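## Task

Grasp the white 2x2 brick and place it on top of whichever black 2x3 brick lies nearest the yellow 4x4 plate, without disturbing any other brick; afterwards open the fingers and withdraw the gripper.

## Robot and tools

ROBOT. One six-joint arm (Trossen wxai_follower) with a parallel two-finger gripper. Joints from base outward: waist, shoulder, elbow, wrist pitch, wrist yaw, wrist roll. Ranges in rad: waist -3.054 to 3.054, shoulder 0.000 to 3.142, elbow 0.000 to 2.356, wrist pitch -1.571 to 1.571, wrist yaw -1.571 to 1.571, wrist roll -3.142 to 3.142. Two cameras, cam_high and cam_wrist, each 672x504 pixels, returned in that order.

FRAMES. The scene frame has its origin on the table surface under the arm base; +z is up and +y lies to the left when facing along +x. The base may sit slightly tilted. The gripper frame: fingers extend along its +x, and they close and open along its y. The reported end_effector_position is the point midway between the finger pads, roughly 3 to 4 cm short of the fingertips. Reported hand position grows less accurate the farther the arm reaches.

ROW FORMAT. Both execute_actions and move use a row of 7 numbers, each in [-1, 1]: dx, dy, dz, rx, ry, rz, opening. The first six are an offset, not a pose: they give the target relative to the gripper pose printed in the most recent result that showed it (if no such result exists yet in this scene, or for a second or later call within one reply, the reference is wherever the gripper is when the action starts). Offsets are expressed in the gripper's own axes, not the scene frame. Scale: 1.0 equals 0.6 m for dx, dy, dz and 180 degrees for rotation; rx, ry, rz form a single rotation vector. Opening is absolute: +1 is fully open (0.088 m), about -0.80 is where empty fingers touch, and values down to -1 close no further. A full close needs at least about 0.5 s. All-zero offsets are not a hold; they pull the gripper back to the reference pose.

execute_actions. Argument actions is a list holding zero or one item. Empty list: no command, returns current state plus pictures. An action item is {"rows": [...], "steps": n}: 1 to 15 rows, n from 5 to 15 control steps (1/30 s each, default 15); one row per step, the final row reused if rows run out. Every row is measured from the same reference, not chained. A wait item is {"steps": n} with n up to 300, counted from the previous result, so your reply time is included. Optional pictures (boolean) requests camera images. The result is captured 5 steps before an action finishes; those 5 steps run while you compose the next reply. A refused call sends nothing.

move. Argument target is one 7-number row as above; speed is the path's top speed in m/s, 0.002 to 0.5 (default 0.25), with rotation capped at twice that value in rad/s. The gripper follows a straight line for 0.5 to 10 s (longer paths are cut at 10 s, short of target), turning the shorter way. It does not slow for obstacles, may lag, stray, or exceed the speed near full extension. The opening is applied when the move begins. It ends when motion settles, or 5 s after the path ends. The result adds a move: line with the outcome (done, off_target, moving, held, fault), the limits that acted (paced: pose was clipped; held: a check blocked some steps, after which motion can surge) and the distance left to target.

wait. Argument seconds, 0 to 10; nothing new is commanded.

zoom_image. Arguments camera (cam_high or cam_wrist) and region [x0, y0, x1, y1] in pixels from the top-left corner, no larger than 504 by 504.

read_manual. Optional section, only "licences"; returns legal text, no motion.

finished_scene. Argument scene, the number of the current scene. Irreversible; reports whether the goal was met, then the next task appears.

CONTROL DETAILS. Each step, the commanded pose is clipped to within 70 mm and 16 degrees of the measured pose, then damped inverse kinematics drive the joints, favouring position over orientation. After an action ends the arm only continues to the last clipped pose, so long reaches need several actions; read the pose and send the remainder. Joint friction may leave the gripper short or tilted, and tiny moves may do nothing; check position and orientation after each motion and correct tilt.

RESULT LINES. The state line gives end_effector_position (m), end_effector_quat_wxyz and velocities (m/s, rad/s) in the scene frame. Joint positions and Joint velocities list the six joints (rad, rad/s) and then the finger-pad gap (m). grip_measured is the measured opening on the command scale. Hand target appears only when no steps are pending and shows the pose being driven toward. pose unreachable, and HELD on a step, mean the clearance check altered or blocked that command (the mount under the base counts as arm).

GRIPPING. To hold something, command an opening clearly below grip_measured; a larger gap squeezes harder, up to about 34 N per pad. Readings may be offset by about 1 mm throughout. Fast closing can overshoot force and even pop the fingers open.

WHAT TO AVOID. Anything leaving the table fails the goal. Avoid drops, slips, slamming, fast contact and commanding far beyond a contact point, which presses hard. Joint load limits (N m): waist 18, shoulder 22.3, elbow 22.2, wrist pitch 5.86, wrist yaw 5.84, wrist roll 5.48, including held weight; exceeding one stops the arm for 10 s and drops the rest of the call. Holding loads heats motors: MOTOR HOT warns from 50 °C, at 95 °C an OVER-TEMPERATURE FAULT holds the arm, and without cooling the arm may lose power and go limp. Loose objects may occasionally be nudged by outside disturbances, so recheck positions before grasping or releasing.

Each tool is called after "Emit:" by a JSON object that holds its "fn" and its "kwargs", one argument or row to a line.

## Session

Emit:
{"fn": "execute_actions", "kwargs": {
  "actions": []
}}

Scene clock: 0.00 s of 4185.00 s.
end_effector_position=(+0.1471, -0.1806, +0.3344) grip_measured=+0.851 end_effector_quat_wxyz=(+0.763, -0.291, +0.324, -0.477) end_effector_velocity=(-0.000, +0.001, +0.001) end_effector_angular_velocity=(-0.006, +0.016, +0.005)
Joint positions: [-1.918  1.006  0.071  0.462 -0.855 -0.221  0.081]
Joint velocities: [-0.007 -0.002  0.002 -0.007 -0.007 -0.022 -0.   ]
Heat: hottest shoulder 26 °C (+0.0 °C/min).
Hand target: +0.147, -0.181, +0.334; +0.763, -0.291, +0.324, -0.477

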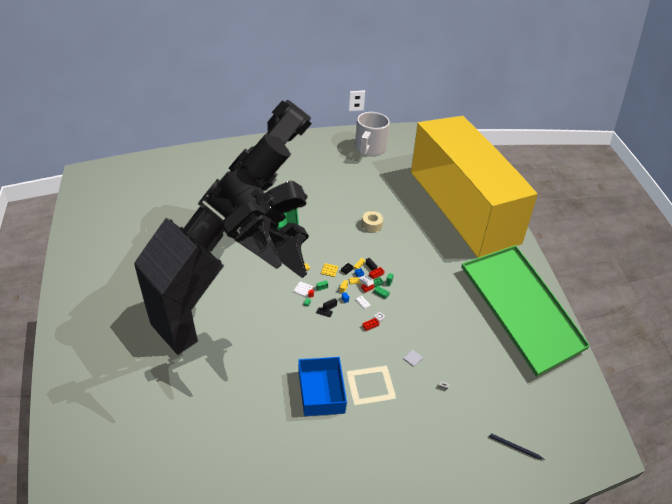

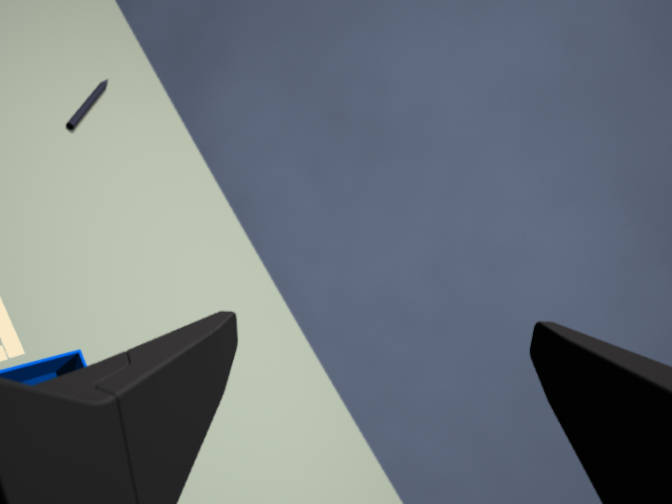

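Emit:
{"fn": "zoom_image", "kwargs": {
  "camera": "cam_high",
  "region": [270, 230, 430, 350]
}}

Region (270, 230, 430, 350) of cam_high's 672x504 image, scaled by 3.150, with more detail than that image has; it fills the top 378 rows of this view, and the rest is white.

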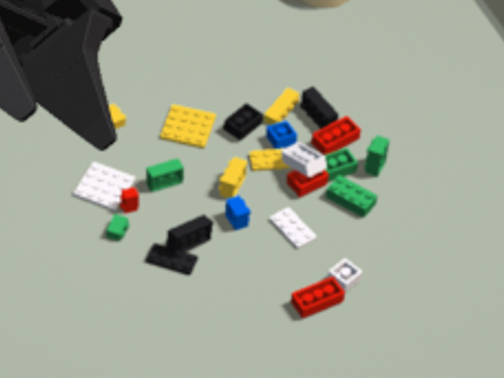

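Emit:
{"fn": "move", "kwargs": {
  "target": [-0.065,0.26,0.068,-0.091,0.214,0.375,1]
}}

Scene clock: 3.77 s of 4185.00 s.
end_effector_position=(+0.2475, -0.0801, +0.2491) grip_measured=+1.000 end_effector_quat_wxyz=(+0.707, +0.002, +0.707, -0.000) end_effector_velocity=(-0.001, +0.001, +0.001) end_effector_angular_velocity=(-0.000, +0.006, +0.004)
Joint positions: [-1.401  1.494  0.992 -1.533 -0.916 -1.556  0.088]
Joint velocities: [-0.002 -0.002  0.002 -0.007  0.007 -0.007  0.   ]
Heat: hottest shoulder 26 °C (+0.0 °C/min).
Hand target: +0.249, -0.081, +0.250; +0.706, -0.000, +0.709, +0.002
Off the commanded pose: 0.003 m, 0 deg.
Kept back: nothing.
move: done

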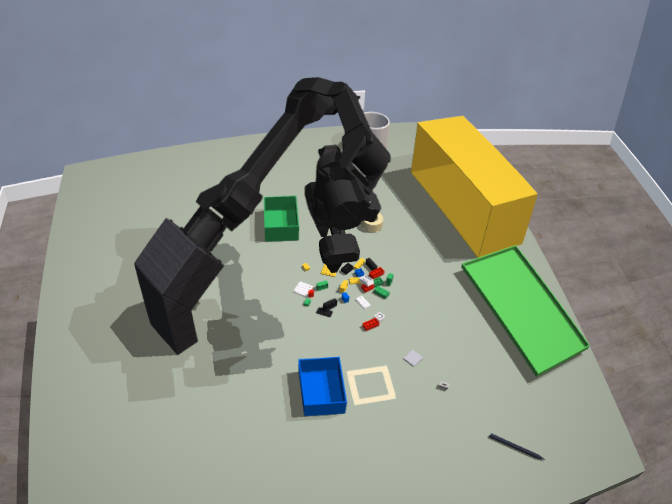

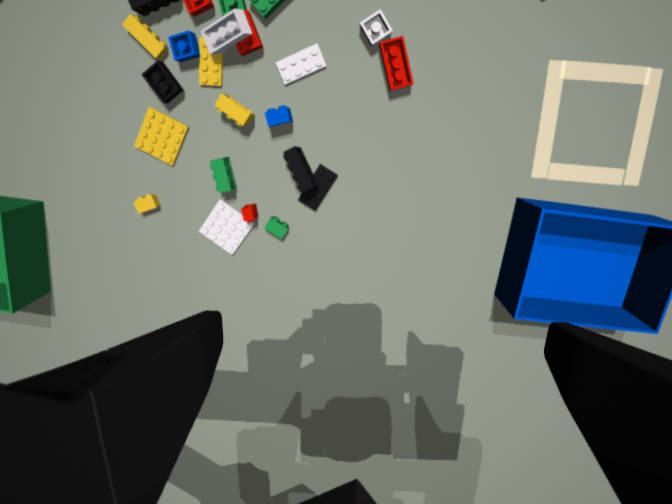

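Emit:
{"fn": "move", "kwargs": {
  "target": [0.2,-0.028,0.174,0,0,0,0.2]
}}

Scene clock: 5.30 s of 4185.00 s.
end_effector_position=(+0.3535, -0.0961, +0.1300) grip_measured=+0.200 end_effector_quat_wxyz=(+0.709, -0.000, +0.705, +0.000) end_effector_velocity=(+0.003, +0.000, -0.000) end_effector_angular_velocity=(+0.001, -0.014, +0.026)
Joint positions: [-0.805  1.538  1.05  -0.688 -0.943 -0.525  0.049]
Joint velocities: [ 0.002 -0.002 -0.002  0.022 -0.007 -0.007 -0.   ]
Heat: hottest shoulder 26 °C (+0.0 °C/min).
Hand target: +0.353, -0.097, +0.129; +0.708, +0.001, +0.706, -0.001
Off the commanded pose: 0.002 m, 0 deg.
Kept back: nothing.
move: done

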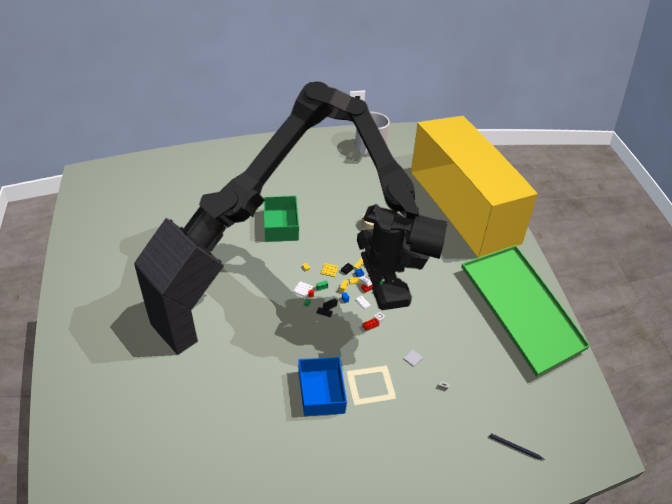

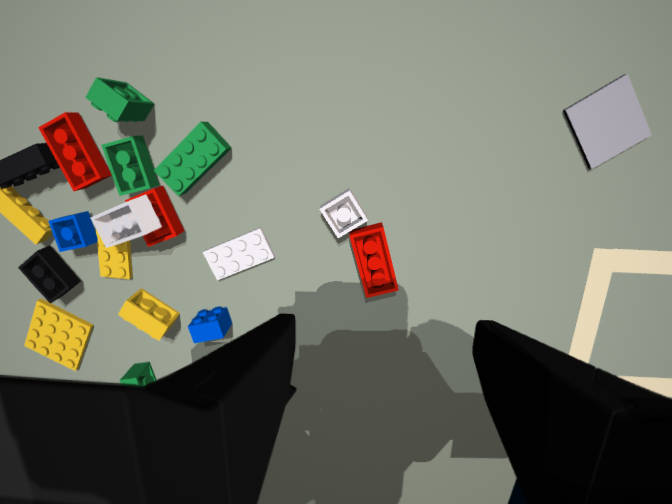

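Emit:
{"fn": "move", "kwargs": {
  "target": [0.1,0.012,0.03,-0.14,0,0,-0.25]
}}

Scene clock: 7.03 s of 4185.00 s.
end_effector_position=(+0.3750, -0.0871, +0.0723) grip_measured=-0.250 end_effector_quat_wxyz=(+0.694, -0.157, +0.685, +0.154) end_effector_velocity=(-0.001, +0.003, -0.000) end_effector_angular_velocity=(+0.010, +0.004, +0.033)
Joint positions: [-0.617  1.605  1.033 -0.383 -0.854 -0.693  0.027]
Joint velocities: [ 0.002 -0.002 -0.002 -0.007 -0.007 -0.037  0.   ]
Heat: hottest shoulder 27 °C (+8.5 °C/min).
Hand target: +0.372, -0.088, +0.070; +0.692, -0.155, +0.688, +0.154
Off the commanded pose: 0.004 m, 1 deg.
Kept back: nothing.
move: done

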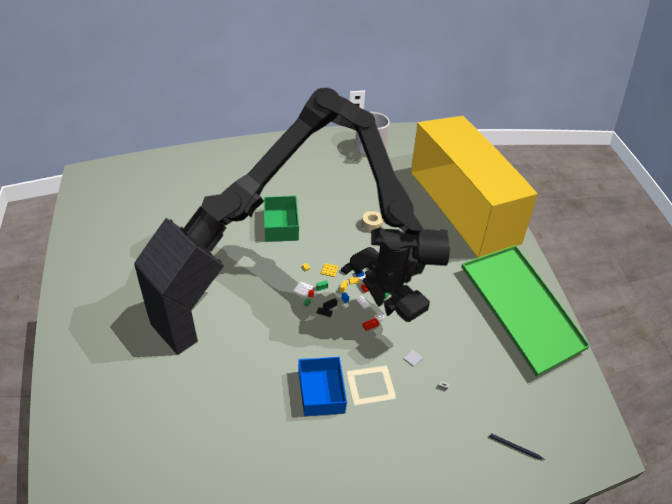

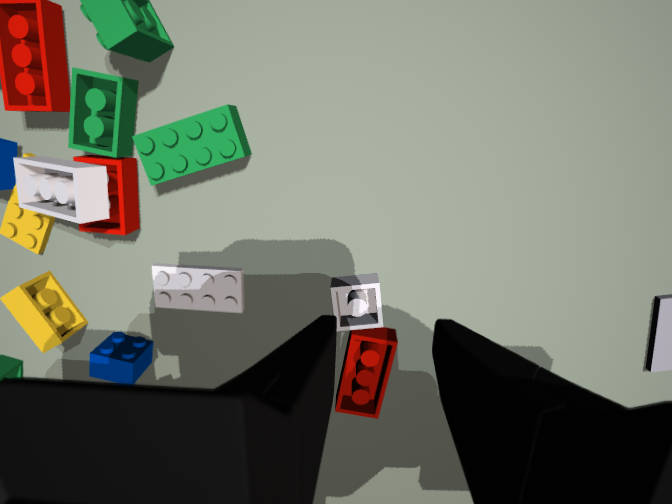

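Emit:
{"fn": "move", "kwargs": {
  "target": [0.03,0.0115,0,-0.025,0.005,0,-0.3],
  "speed": 0.05
}}

Scene clock: 8.33 s of 4185.00 s.
end_effector_position=(+0.3760, -0.0793, +0.0566) grip_measured=-0.300 end_effector_quat_wxyz=(+0.685, -0.187, +0.681, +0.180) end_effector_velocity=(-0.002, -0.002, +0.000) end_effector_angular_velocity=(+0.002, -0.003, +0.002)
Joint positions: [-0.559  1.61   1.017 -0.316 -0.811 -0.711  0.024]
Joint velocities: [-0.007  0.002 -0.007  0.007 -0.007 -0.007 -0.   ]
Heat: hottest shoulder 27 °C (+7.2 °C/min).
Hand target: +0.372, -0.081, +0.054; +0.682, -0.185, +0.684, +0.180
Off the commanded pose: 0.005 m, 1 deg.
Kept back: nothing.
move: done

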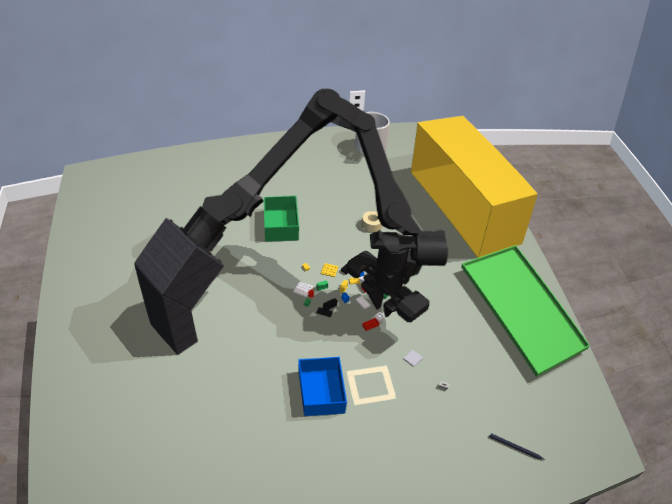

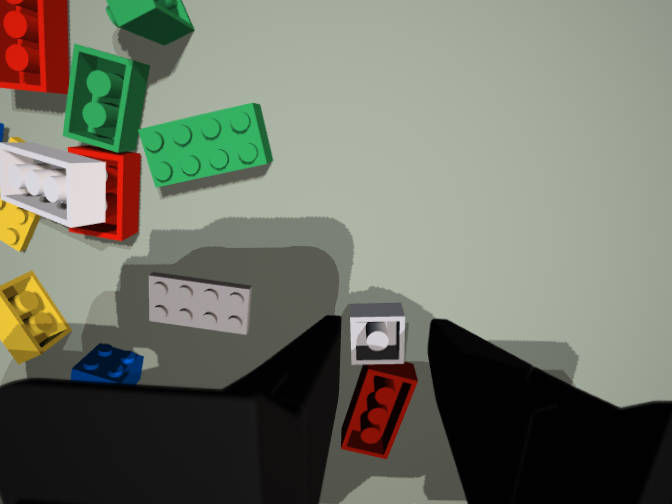

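Emit:
{"fn": "move", "kwargs": {
  "target": [0.027,0.002,-0.004,0,0,0,-0.3],
  "speed": 0.03
}}

Scene clock: 9.40 s of 4185.00 s.
end_effector_position=(+0.3769, -0.0781, +0.0427) grip_measured=-0.300 end_effector_quat_wxyz=(+0.687, -0.191, +0.677, +0.183) end_effector_velocity=(+0.006, +0.002, +0.001) end_effector_angular_velocity=(+0.017, -0.023, +0.026)
Joint positions: [-0.525  1.634  1.004 -0.24  -0.791 -0.674  0.024]
Joint velocities: [-0.002 -0.002  0.002  0.022 -0.022 -0.007 -0.   ]
Heat: hottest shoulder 27 °C (+6.4 °C/min).
Hand target: +0.373, -0.079, +0.040; +0.685, -0.187, +0.681, +0.180
Off the commanded pose: 0.004 m, 1 deg.
Kept back: nothing.
move: done

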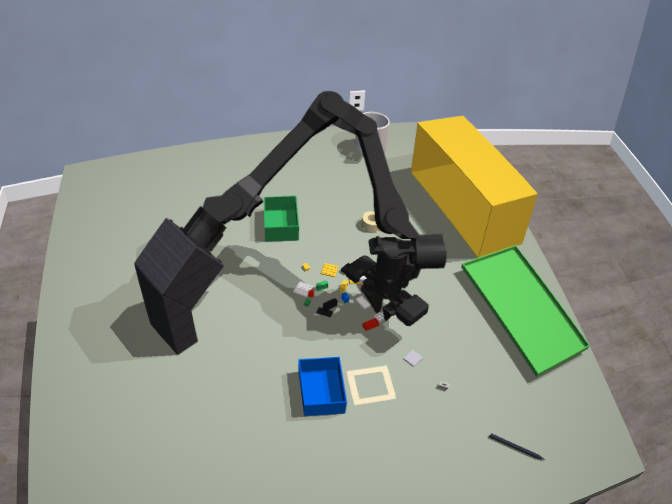

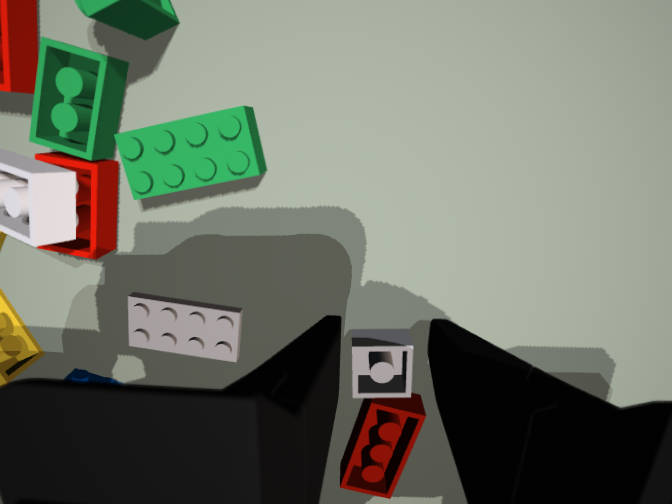

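Emit:
{"fn": "move", "kwargs": {
  "target": [0.009,0,-0.011,0,0.004,0,-0.36],
  "speed": 0.02
}}

Emit:
{"fn": "move", "kwargs": {
  "target": [0,0,0,0,0,0,-0.65]
}}

Scene clock: 10.37 s of 4185.00 s.
end_effector_position=(+0.3748, -0.0801, +0.0394) grip_measured=-0.360 end_effector_quat_wxyz=(+0.685, -0.194, +0.678, +0.182) end_effector_velocity=(+0.006, +0.000, +0.001) end_effector_angular_velocity=(+0.003, -0.021, +0.025)
Joint positions: [-0.52   1.642  0.998 -0.225 -0.782 -0.674  0.021]
Joint velocities: [-0.002 -0.002  0.002  0.022 -0.007 -0.007 -0.   ]
Heat: hottest shoulder 27 °C (+5.8 °C/min).
Hand target: +0.371, -0.081, +0.037; +0.682, -0.192, +0.682, +0.182
Off the commanded pose: 0.004 m, 0 deg.
Kept back: nothing.
move: done

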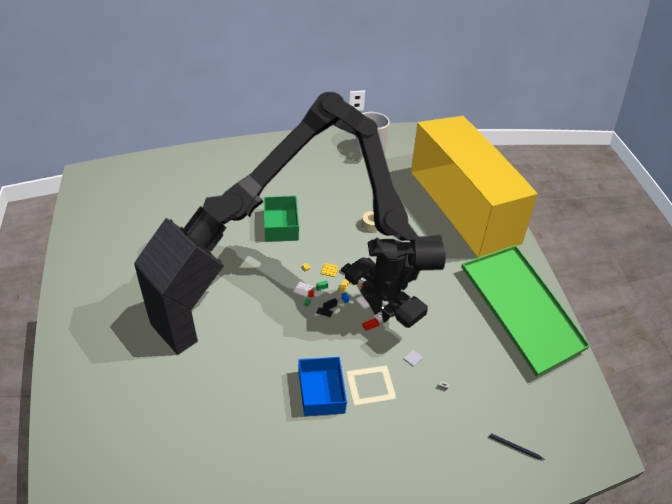

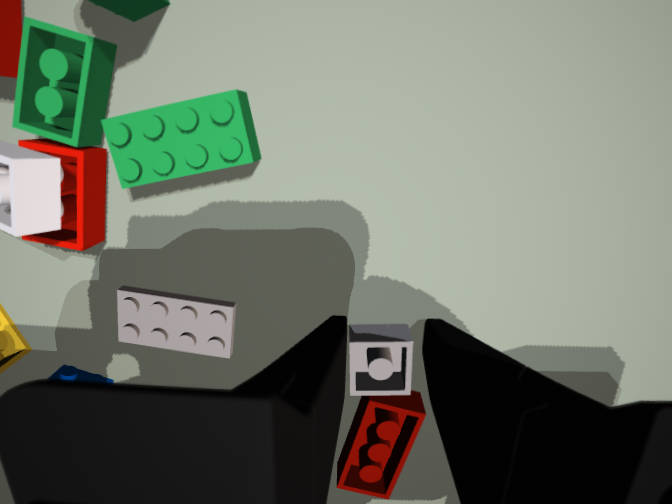

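Scene clock: 10.87 s of 4185.00 s.
end_effector_position=(+0.3748, -0.0801, +0.0394) grip_measured=-0.490 end_effector_quat_wxyz=(+0.685, -0.194, +0.678, +0.182) end_effector_velocity=(-0.004, +0.001, +0.001) end_effector_angular_velocity=(+0.008, +0.013, +0.005)
Joint positions: [-0.52   1.642  0.998 -0.225 -0.782 -0.674  0.015]
Joint velocities: [-0.002 -0.002 -0.002 -0.022 -0.007 -0.022 -0.   ]
Heat: hottest shoulder 27 °C (+5.5 °C/min).
Hand target: +0.375, -0.080, +0.039; +0.685, -0.194, +0.678, +0.182
Off the commanded pose: 0.000 m, 0 deg.
Kept back: nothing.
move: done

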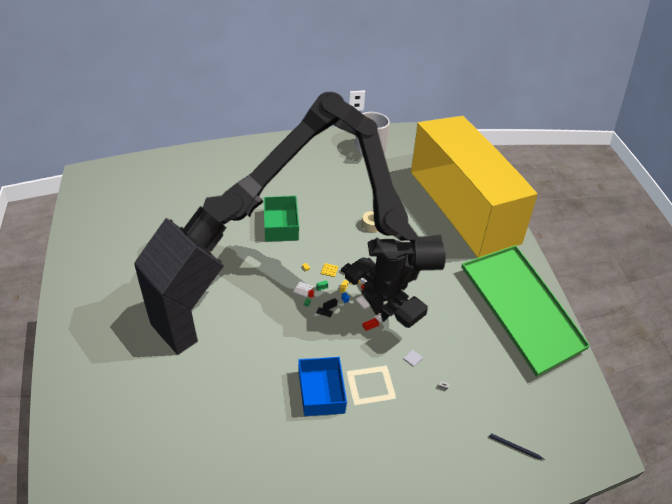

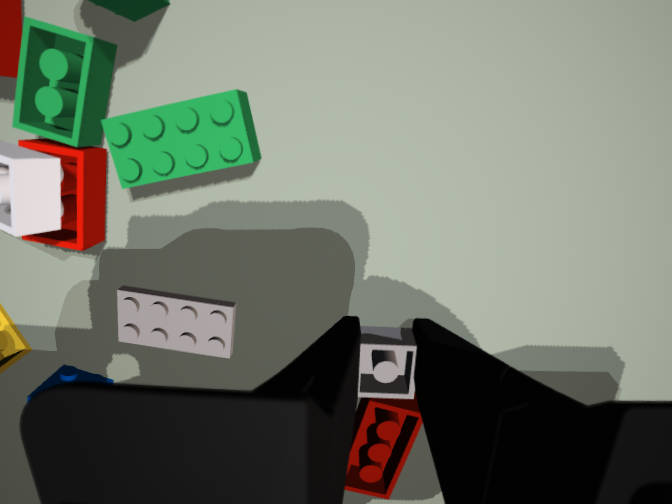

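Emit:
{"fn": "move", "kwargs": {
  "target": [-0.07,0,0,0,0,0,-0.65],
  "speed": 0.1
}}

Emit:
{"fn": "move", "kwargs": {
  "target": [0,0.218,0.05,0,0,0,-0.65],
  "speed": 0.15
}}

Scene clock: 11.93 s of 4185.00 s.
end_effector_position=(+0.3699, -0.0806, +0.0778) grip_measured=-0.491 end_effector_quat_wxyz=(+0.682, -0.188, +0.683, +0.181) end_effector_velocity=(-0.000, +0.005, +0.001) end_effector_angular_velocity=(+0.035, -0.006, +0.001)
Joint positions: [-0.616  1.566  1.014 -0.415 -0.841 -0.787  0.015]
Joint velocities: [-0.002 -0.002 -0.002 -0.007 -0.037 -0.007  0.   ]
Heat: hottest shoulder 27 °C (+5.0 °C/min).
Hand target: +0.374, -0.080, +0.082; +0.685, -0.194, +0.679, +0.182
Off the commanded pose: 0.006 m, 1 deg.
Kept back: nothing.
move: done

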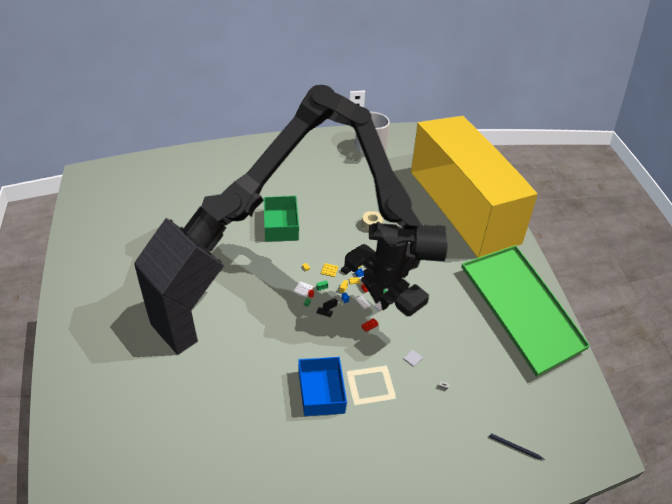

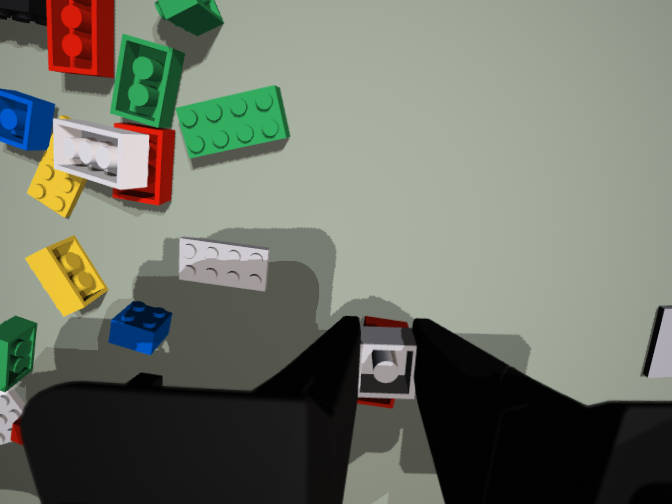

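Scene clock: 13.23 s of 4185.00 s.
end_effector_position=(+0.3316, +0.0470, +0.0761) grip_measured=-0.491 end_effector_quat_wxyz=(+0.682, -0.187, +0.684, +0.181) end_effector_velocity=(+0.001, +0.004, +0.000) end_effector_angular_velocity=(+0.014, -0.006, +0.018)
Joint positions: [-0.24   1.124  0.754 -0.354 -0.589 -0.415  0.015]
Joint velocities: [ 0.007 -0.007 -0.002  0.007 -0.007 -0.007 -0.   ]
Heat: hottest shoulder 27 °C (+4.5 °C/min).
Hand target: +0.331, +0.048, +0.077; +0.683, -0.188, +0.683, +0.181
Off the commanded pose: 0.002 m, 0 deg.
Kept back: nothing.
move: done

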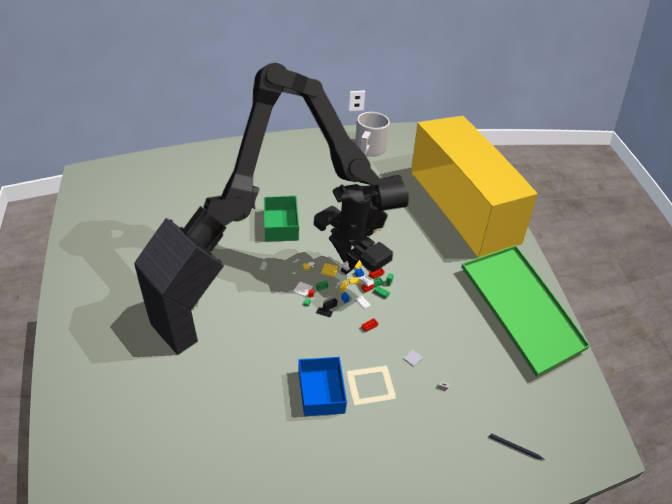

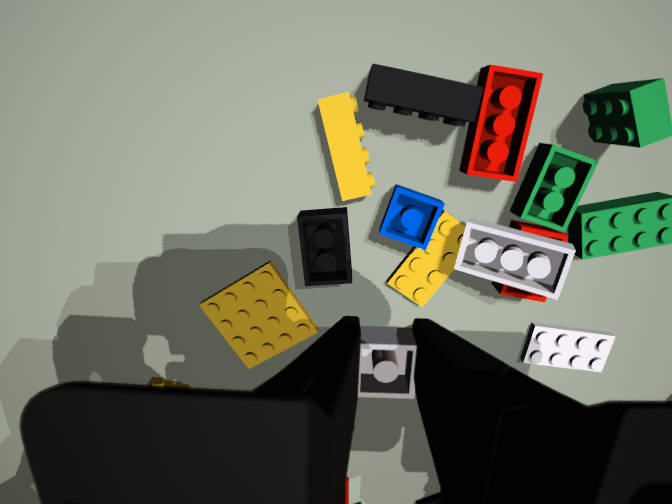

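Emit:
{"fn": "move", "kwargs": {
  "target": [0.025,0.03,0.024,-0.02,0,0,-0.65],
  "speed": 0.05
}}

Scene clock: 14.40 s of 4185.00 s.
end_effector_position=(+0.3326, +0.0693, +0.0619) grip_measured=-0.491 end_effector_quat_wxyz=(+0.675, -0.208, +0.678, +0.203) end_effector_velocity=(-0.002, -0.001, +0.000) end_effector_angular_velocity=(-0.007, +0.006, +0.005)
Joint positions: [-0.115  1.13   0.761 -0.307 -0.494 -0.385  0.015]
Joint velocities: [ 0.002 -0.002 -0.002 -0.007  0.007 -0.007 -0.   ]
Heat: hottest shoulder 27 °C (+4.2 °C/min).
Hand target: +0.335, +0.070, +0.061; +0.676, -0.209, +0.678, +0.203
Off the commanded pose: 0.003 m, 0 deg.
Kept back: nothing.
move: done

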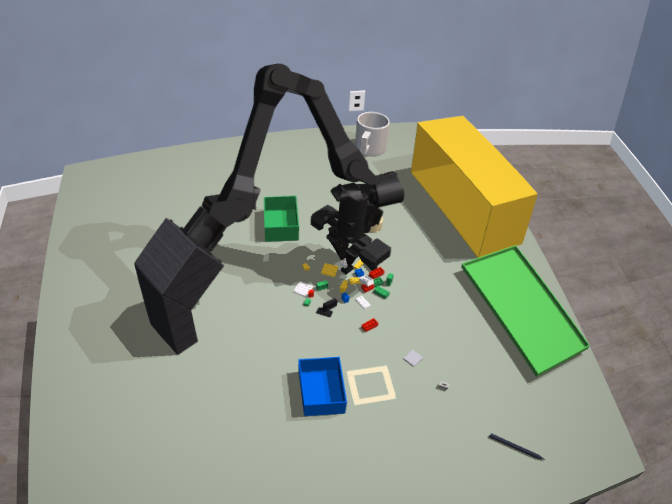

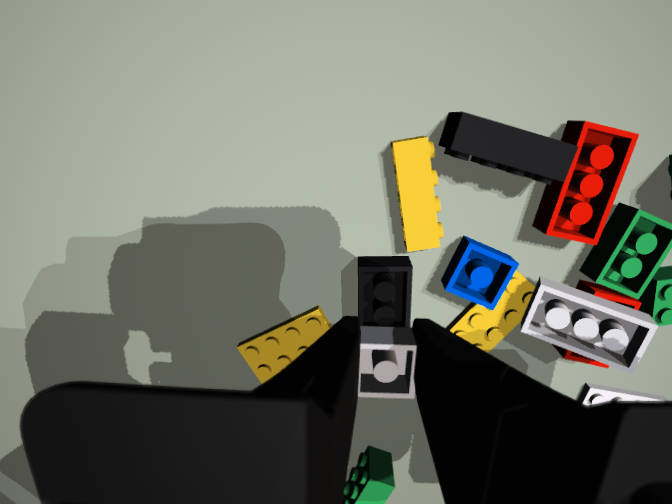

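Emit:
{"fn": "move", "kwargs": {
  "target": [0.014,0,0.014,0,0,0,-0.65],
  "speed": 0.02
}}

Scene clock: 15.47 s of 4185.00 s.
end_effector_position=(+0.3372, +0.0733, +0.0544) grip_measured=-0.491 end_effector_quat_wxyz=(+0.674, -0.208, +0.679, +0.203) end_effector_velocity=(-0.001, +0.000, -0.000) end_effector_angular_velocity=(+0.004, +0.007, +0.003)
Joint positions: [-0.087  1.162  0.782 -0.289 -0.472 -0.366  0.015]
Joint velocities: [-0.002  0.002  0.002 -0.007 -0.007 -0.007 -0.   ]
Heat: hottest shoulder 27 °C (+3.9 °C/min).
Hand target: +0.340, +0.074, +0.053; +0.675, -0.208, +0.678, +0.203
Off the commanded pose: 0.003 m, 0 deg.
Kept back: nothing.
move: done

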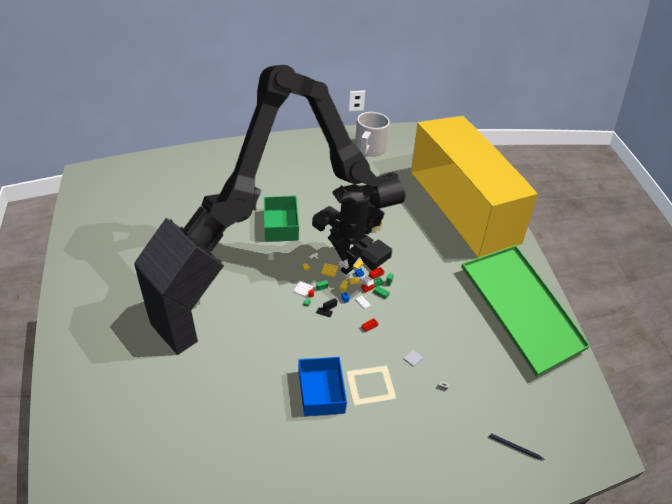

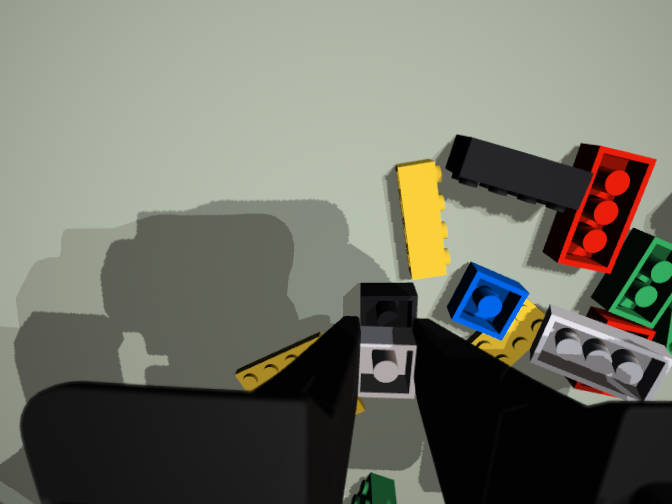

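Emit:
{"fn": "move", "kwargs": {
  "target": [0.009,-0.001,0.006,0,0,0,-0.65],
  "speed": 0.01
}}

Emit:
{"fn": "move", "kwargs": {
  "target": [0,0,0,0,0,0,-0.35]
}}

Emit:
{"fn": "move", "kwargs": {
  "target": [-0.2,0,0,0,0,0,-0.35],
  "speed": 0.15
}}

Scene clock: 16.60 s of 4185.00 s.
end_effector_position=(+0.3382, +0.0741, +0.0503) grip_measured=-0.491 end_effector_quat_wxyz=(+0.674, -0.208, +0.679, +0.203) end_effector_velocity=(-0.001, +0.003, +0.001) end_effector_angular_velocity=(+0.019, +0.006, +0.005)
Joint positions: [-0.076  1.178  0.787 -0.276 -0.464 -0.36   0.015]
Joint velocities: [-0.002 -0.002  0.002 -0.007 -0.022 -0.007  0.   ]
Heat: hottest shoulder 28 °C (+7.2 °C/min).
Hand target: +0.340, +0.075, +0.049; +0.674, -0.208, +0.679, +0.203
Off the commanded pose: 0.003 m, 0 deg.
Kept back: nothing.
move: done

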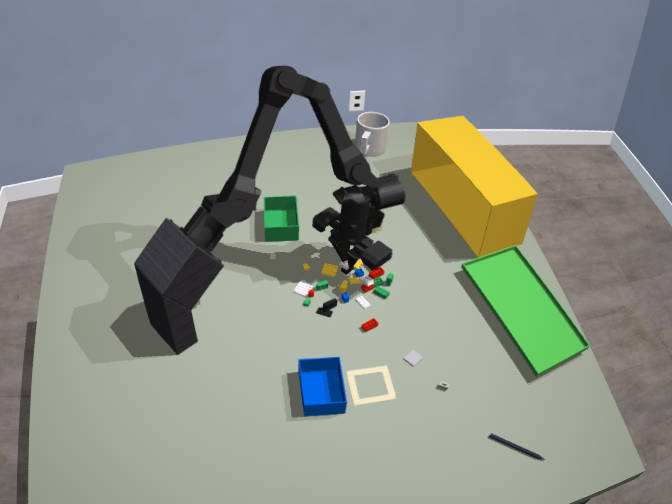

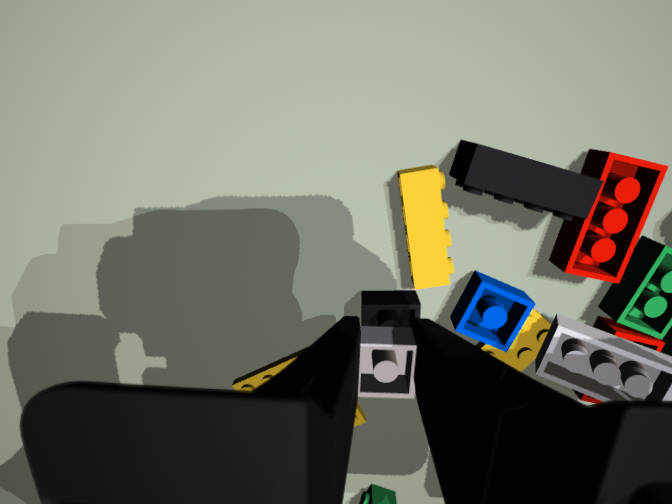

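Scene clock: 17.13 s of 4185.00 s.
end_effector_position=(+0.3382, +0.0741, +0.0503) grip_measured=-0.351 end_effector_quat_wxyz=(+0.674, -0.208, +0.679, +0.203) end_effector_velocity=(-0.001, -0.001, +0.001) end_effector_angular_velocity=(+0.000, +0.005, -0.000)
Joint positions: [-0.076  1.178  0.787 -0.276 -0.464 -0.36   0.022]
Joint velocities: [-0.007 -0.002 -0.002 -0.007 -0.007 -0.007  0.   ]
Heat: hottest shoulder 28 °C (+7.0 °C/min).
Hand target: +0.338, +0.074, +0.050; +0.674, -0.208, +0.679, +0.203
Off the commanded pose: 0.000 m, 0 deg.
Kept back: nothing.
move: done

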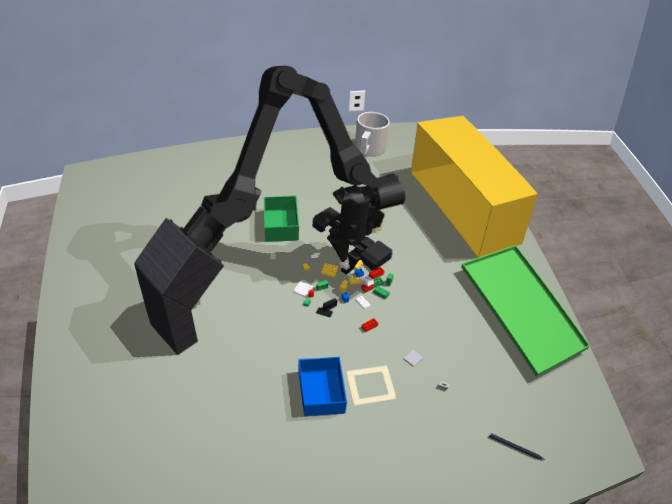

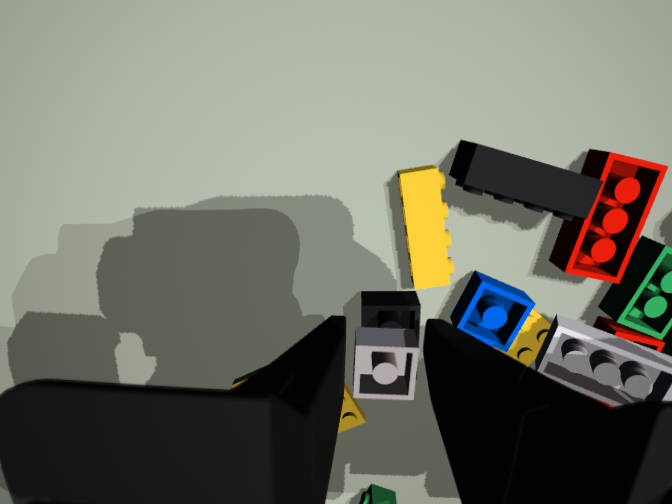

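Scene clock: 18.40 s of 4185.00 s.
end_effector_position=(+0.3363, +0.0731, +0.1681) grip_measured=-0.350 end_effector_quat_wxyz=(+0.671, -0.205, +0.684, +0.201) end_effector_velocity=(-0.001, +0.003, +0.002) end_effector_angular_velocity=(+0.018, +0.004, -0.005)
Joint positions: [-0.449  0.927  0.959 -0.891 -0.737 -0.672  0.022]
Joint velocities: [-0.007 -0.002  0.007 -0.022 -0.022 -0.007 -0.   ]
Heat: hottest shoulder 28 °C (+6.5 °C/min).
Hand target: +0.339, +0.074, +0.171; +0.673, -0.208, +0.680, +0.203
Off the commanded pose: 0.004 m, 1 deg.
Kept back: nothing.
move: done

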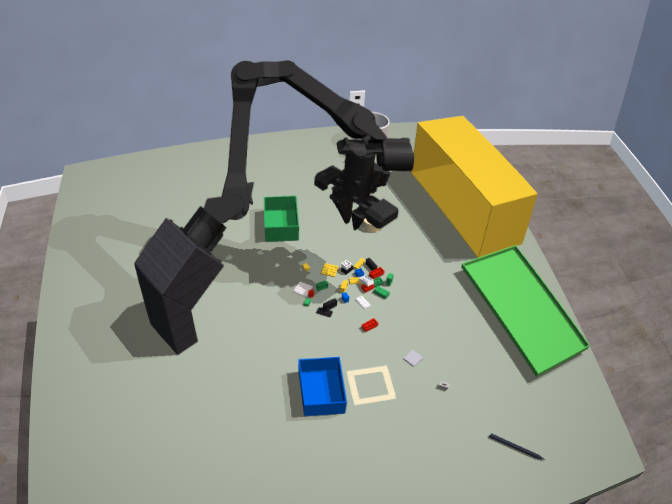

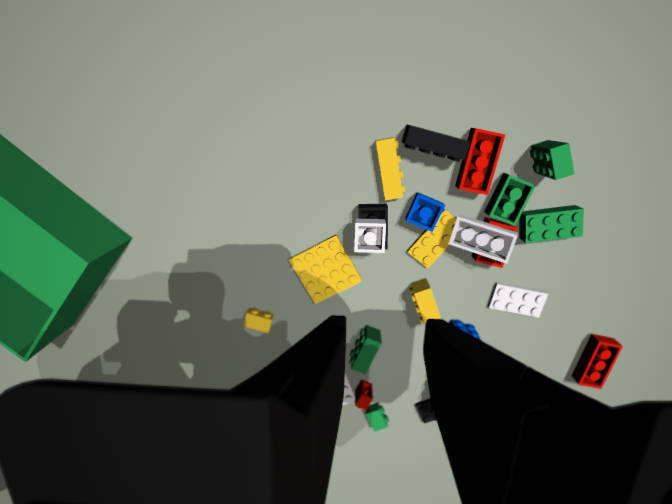

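Emit:
{"fn": "finished_scene", "kwargs": {
  "scene": 1
}}

The scene is finished: the task was done.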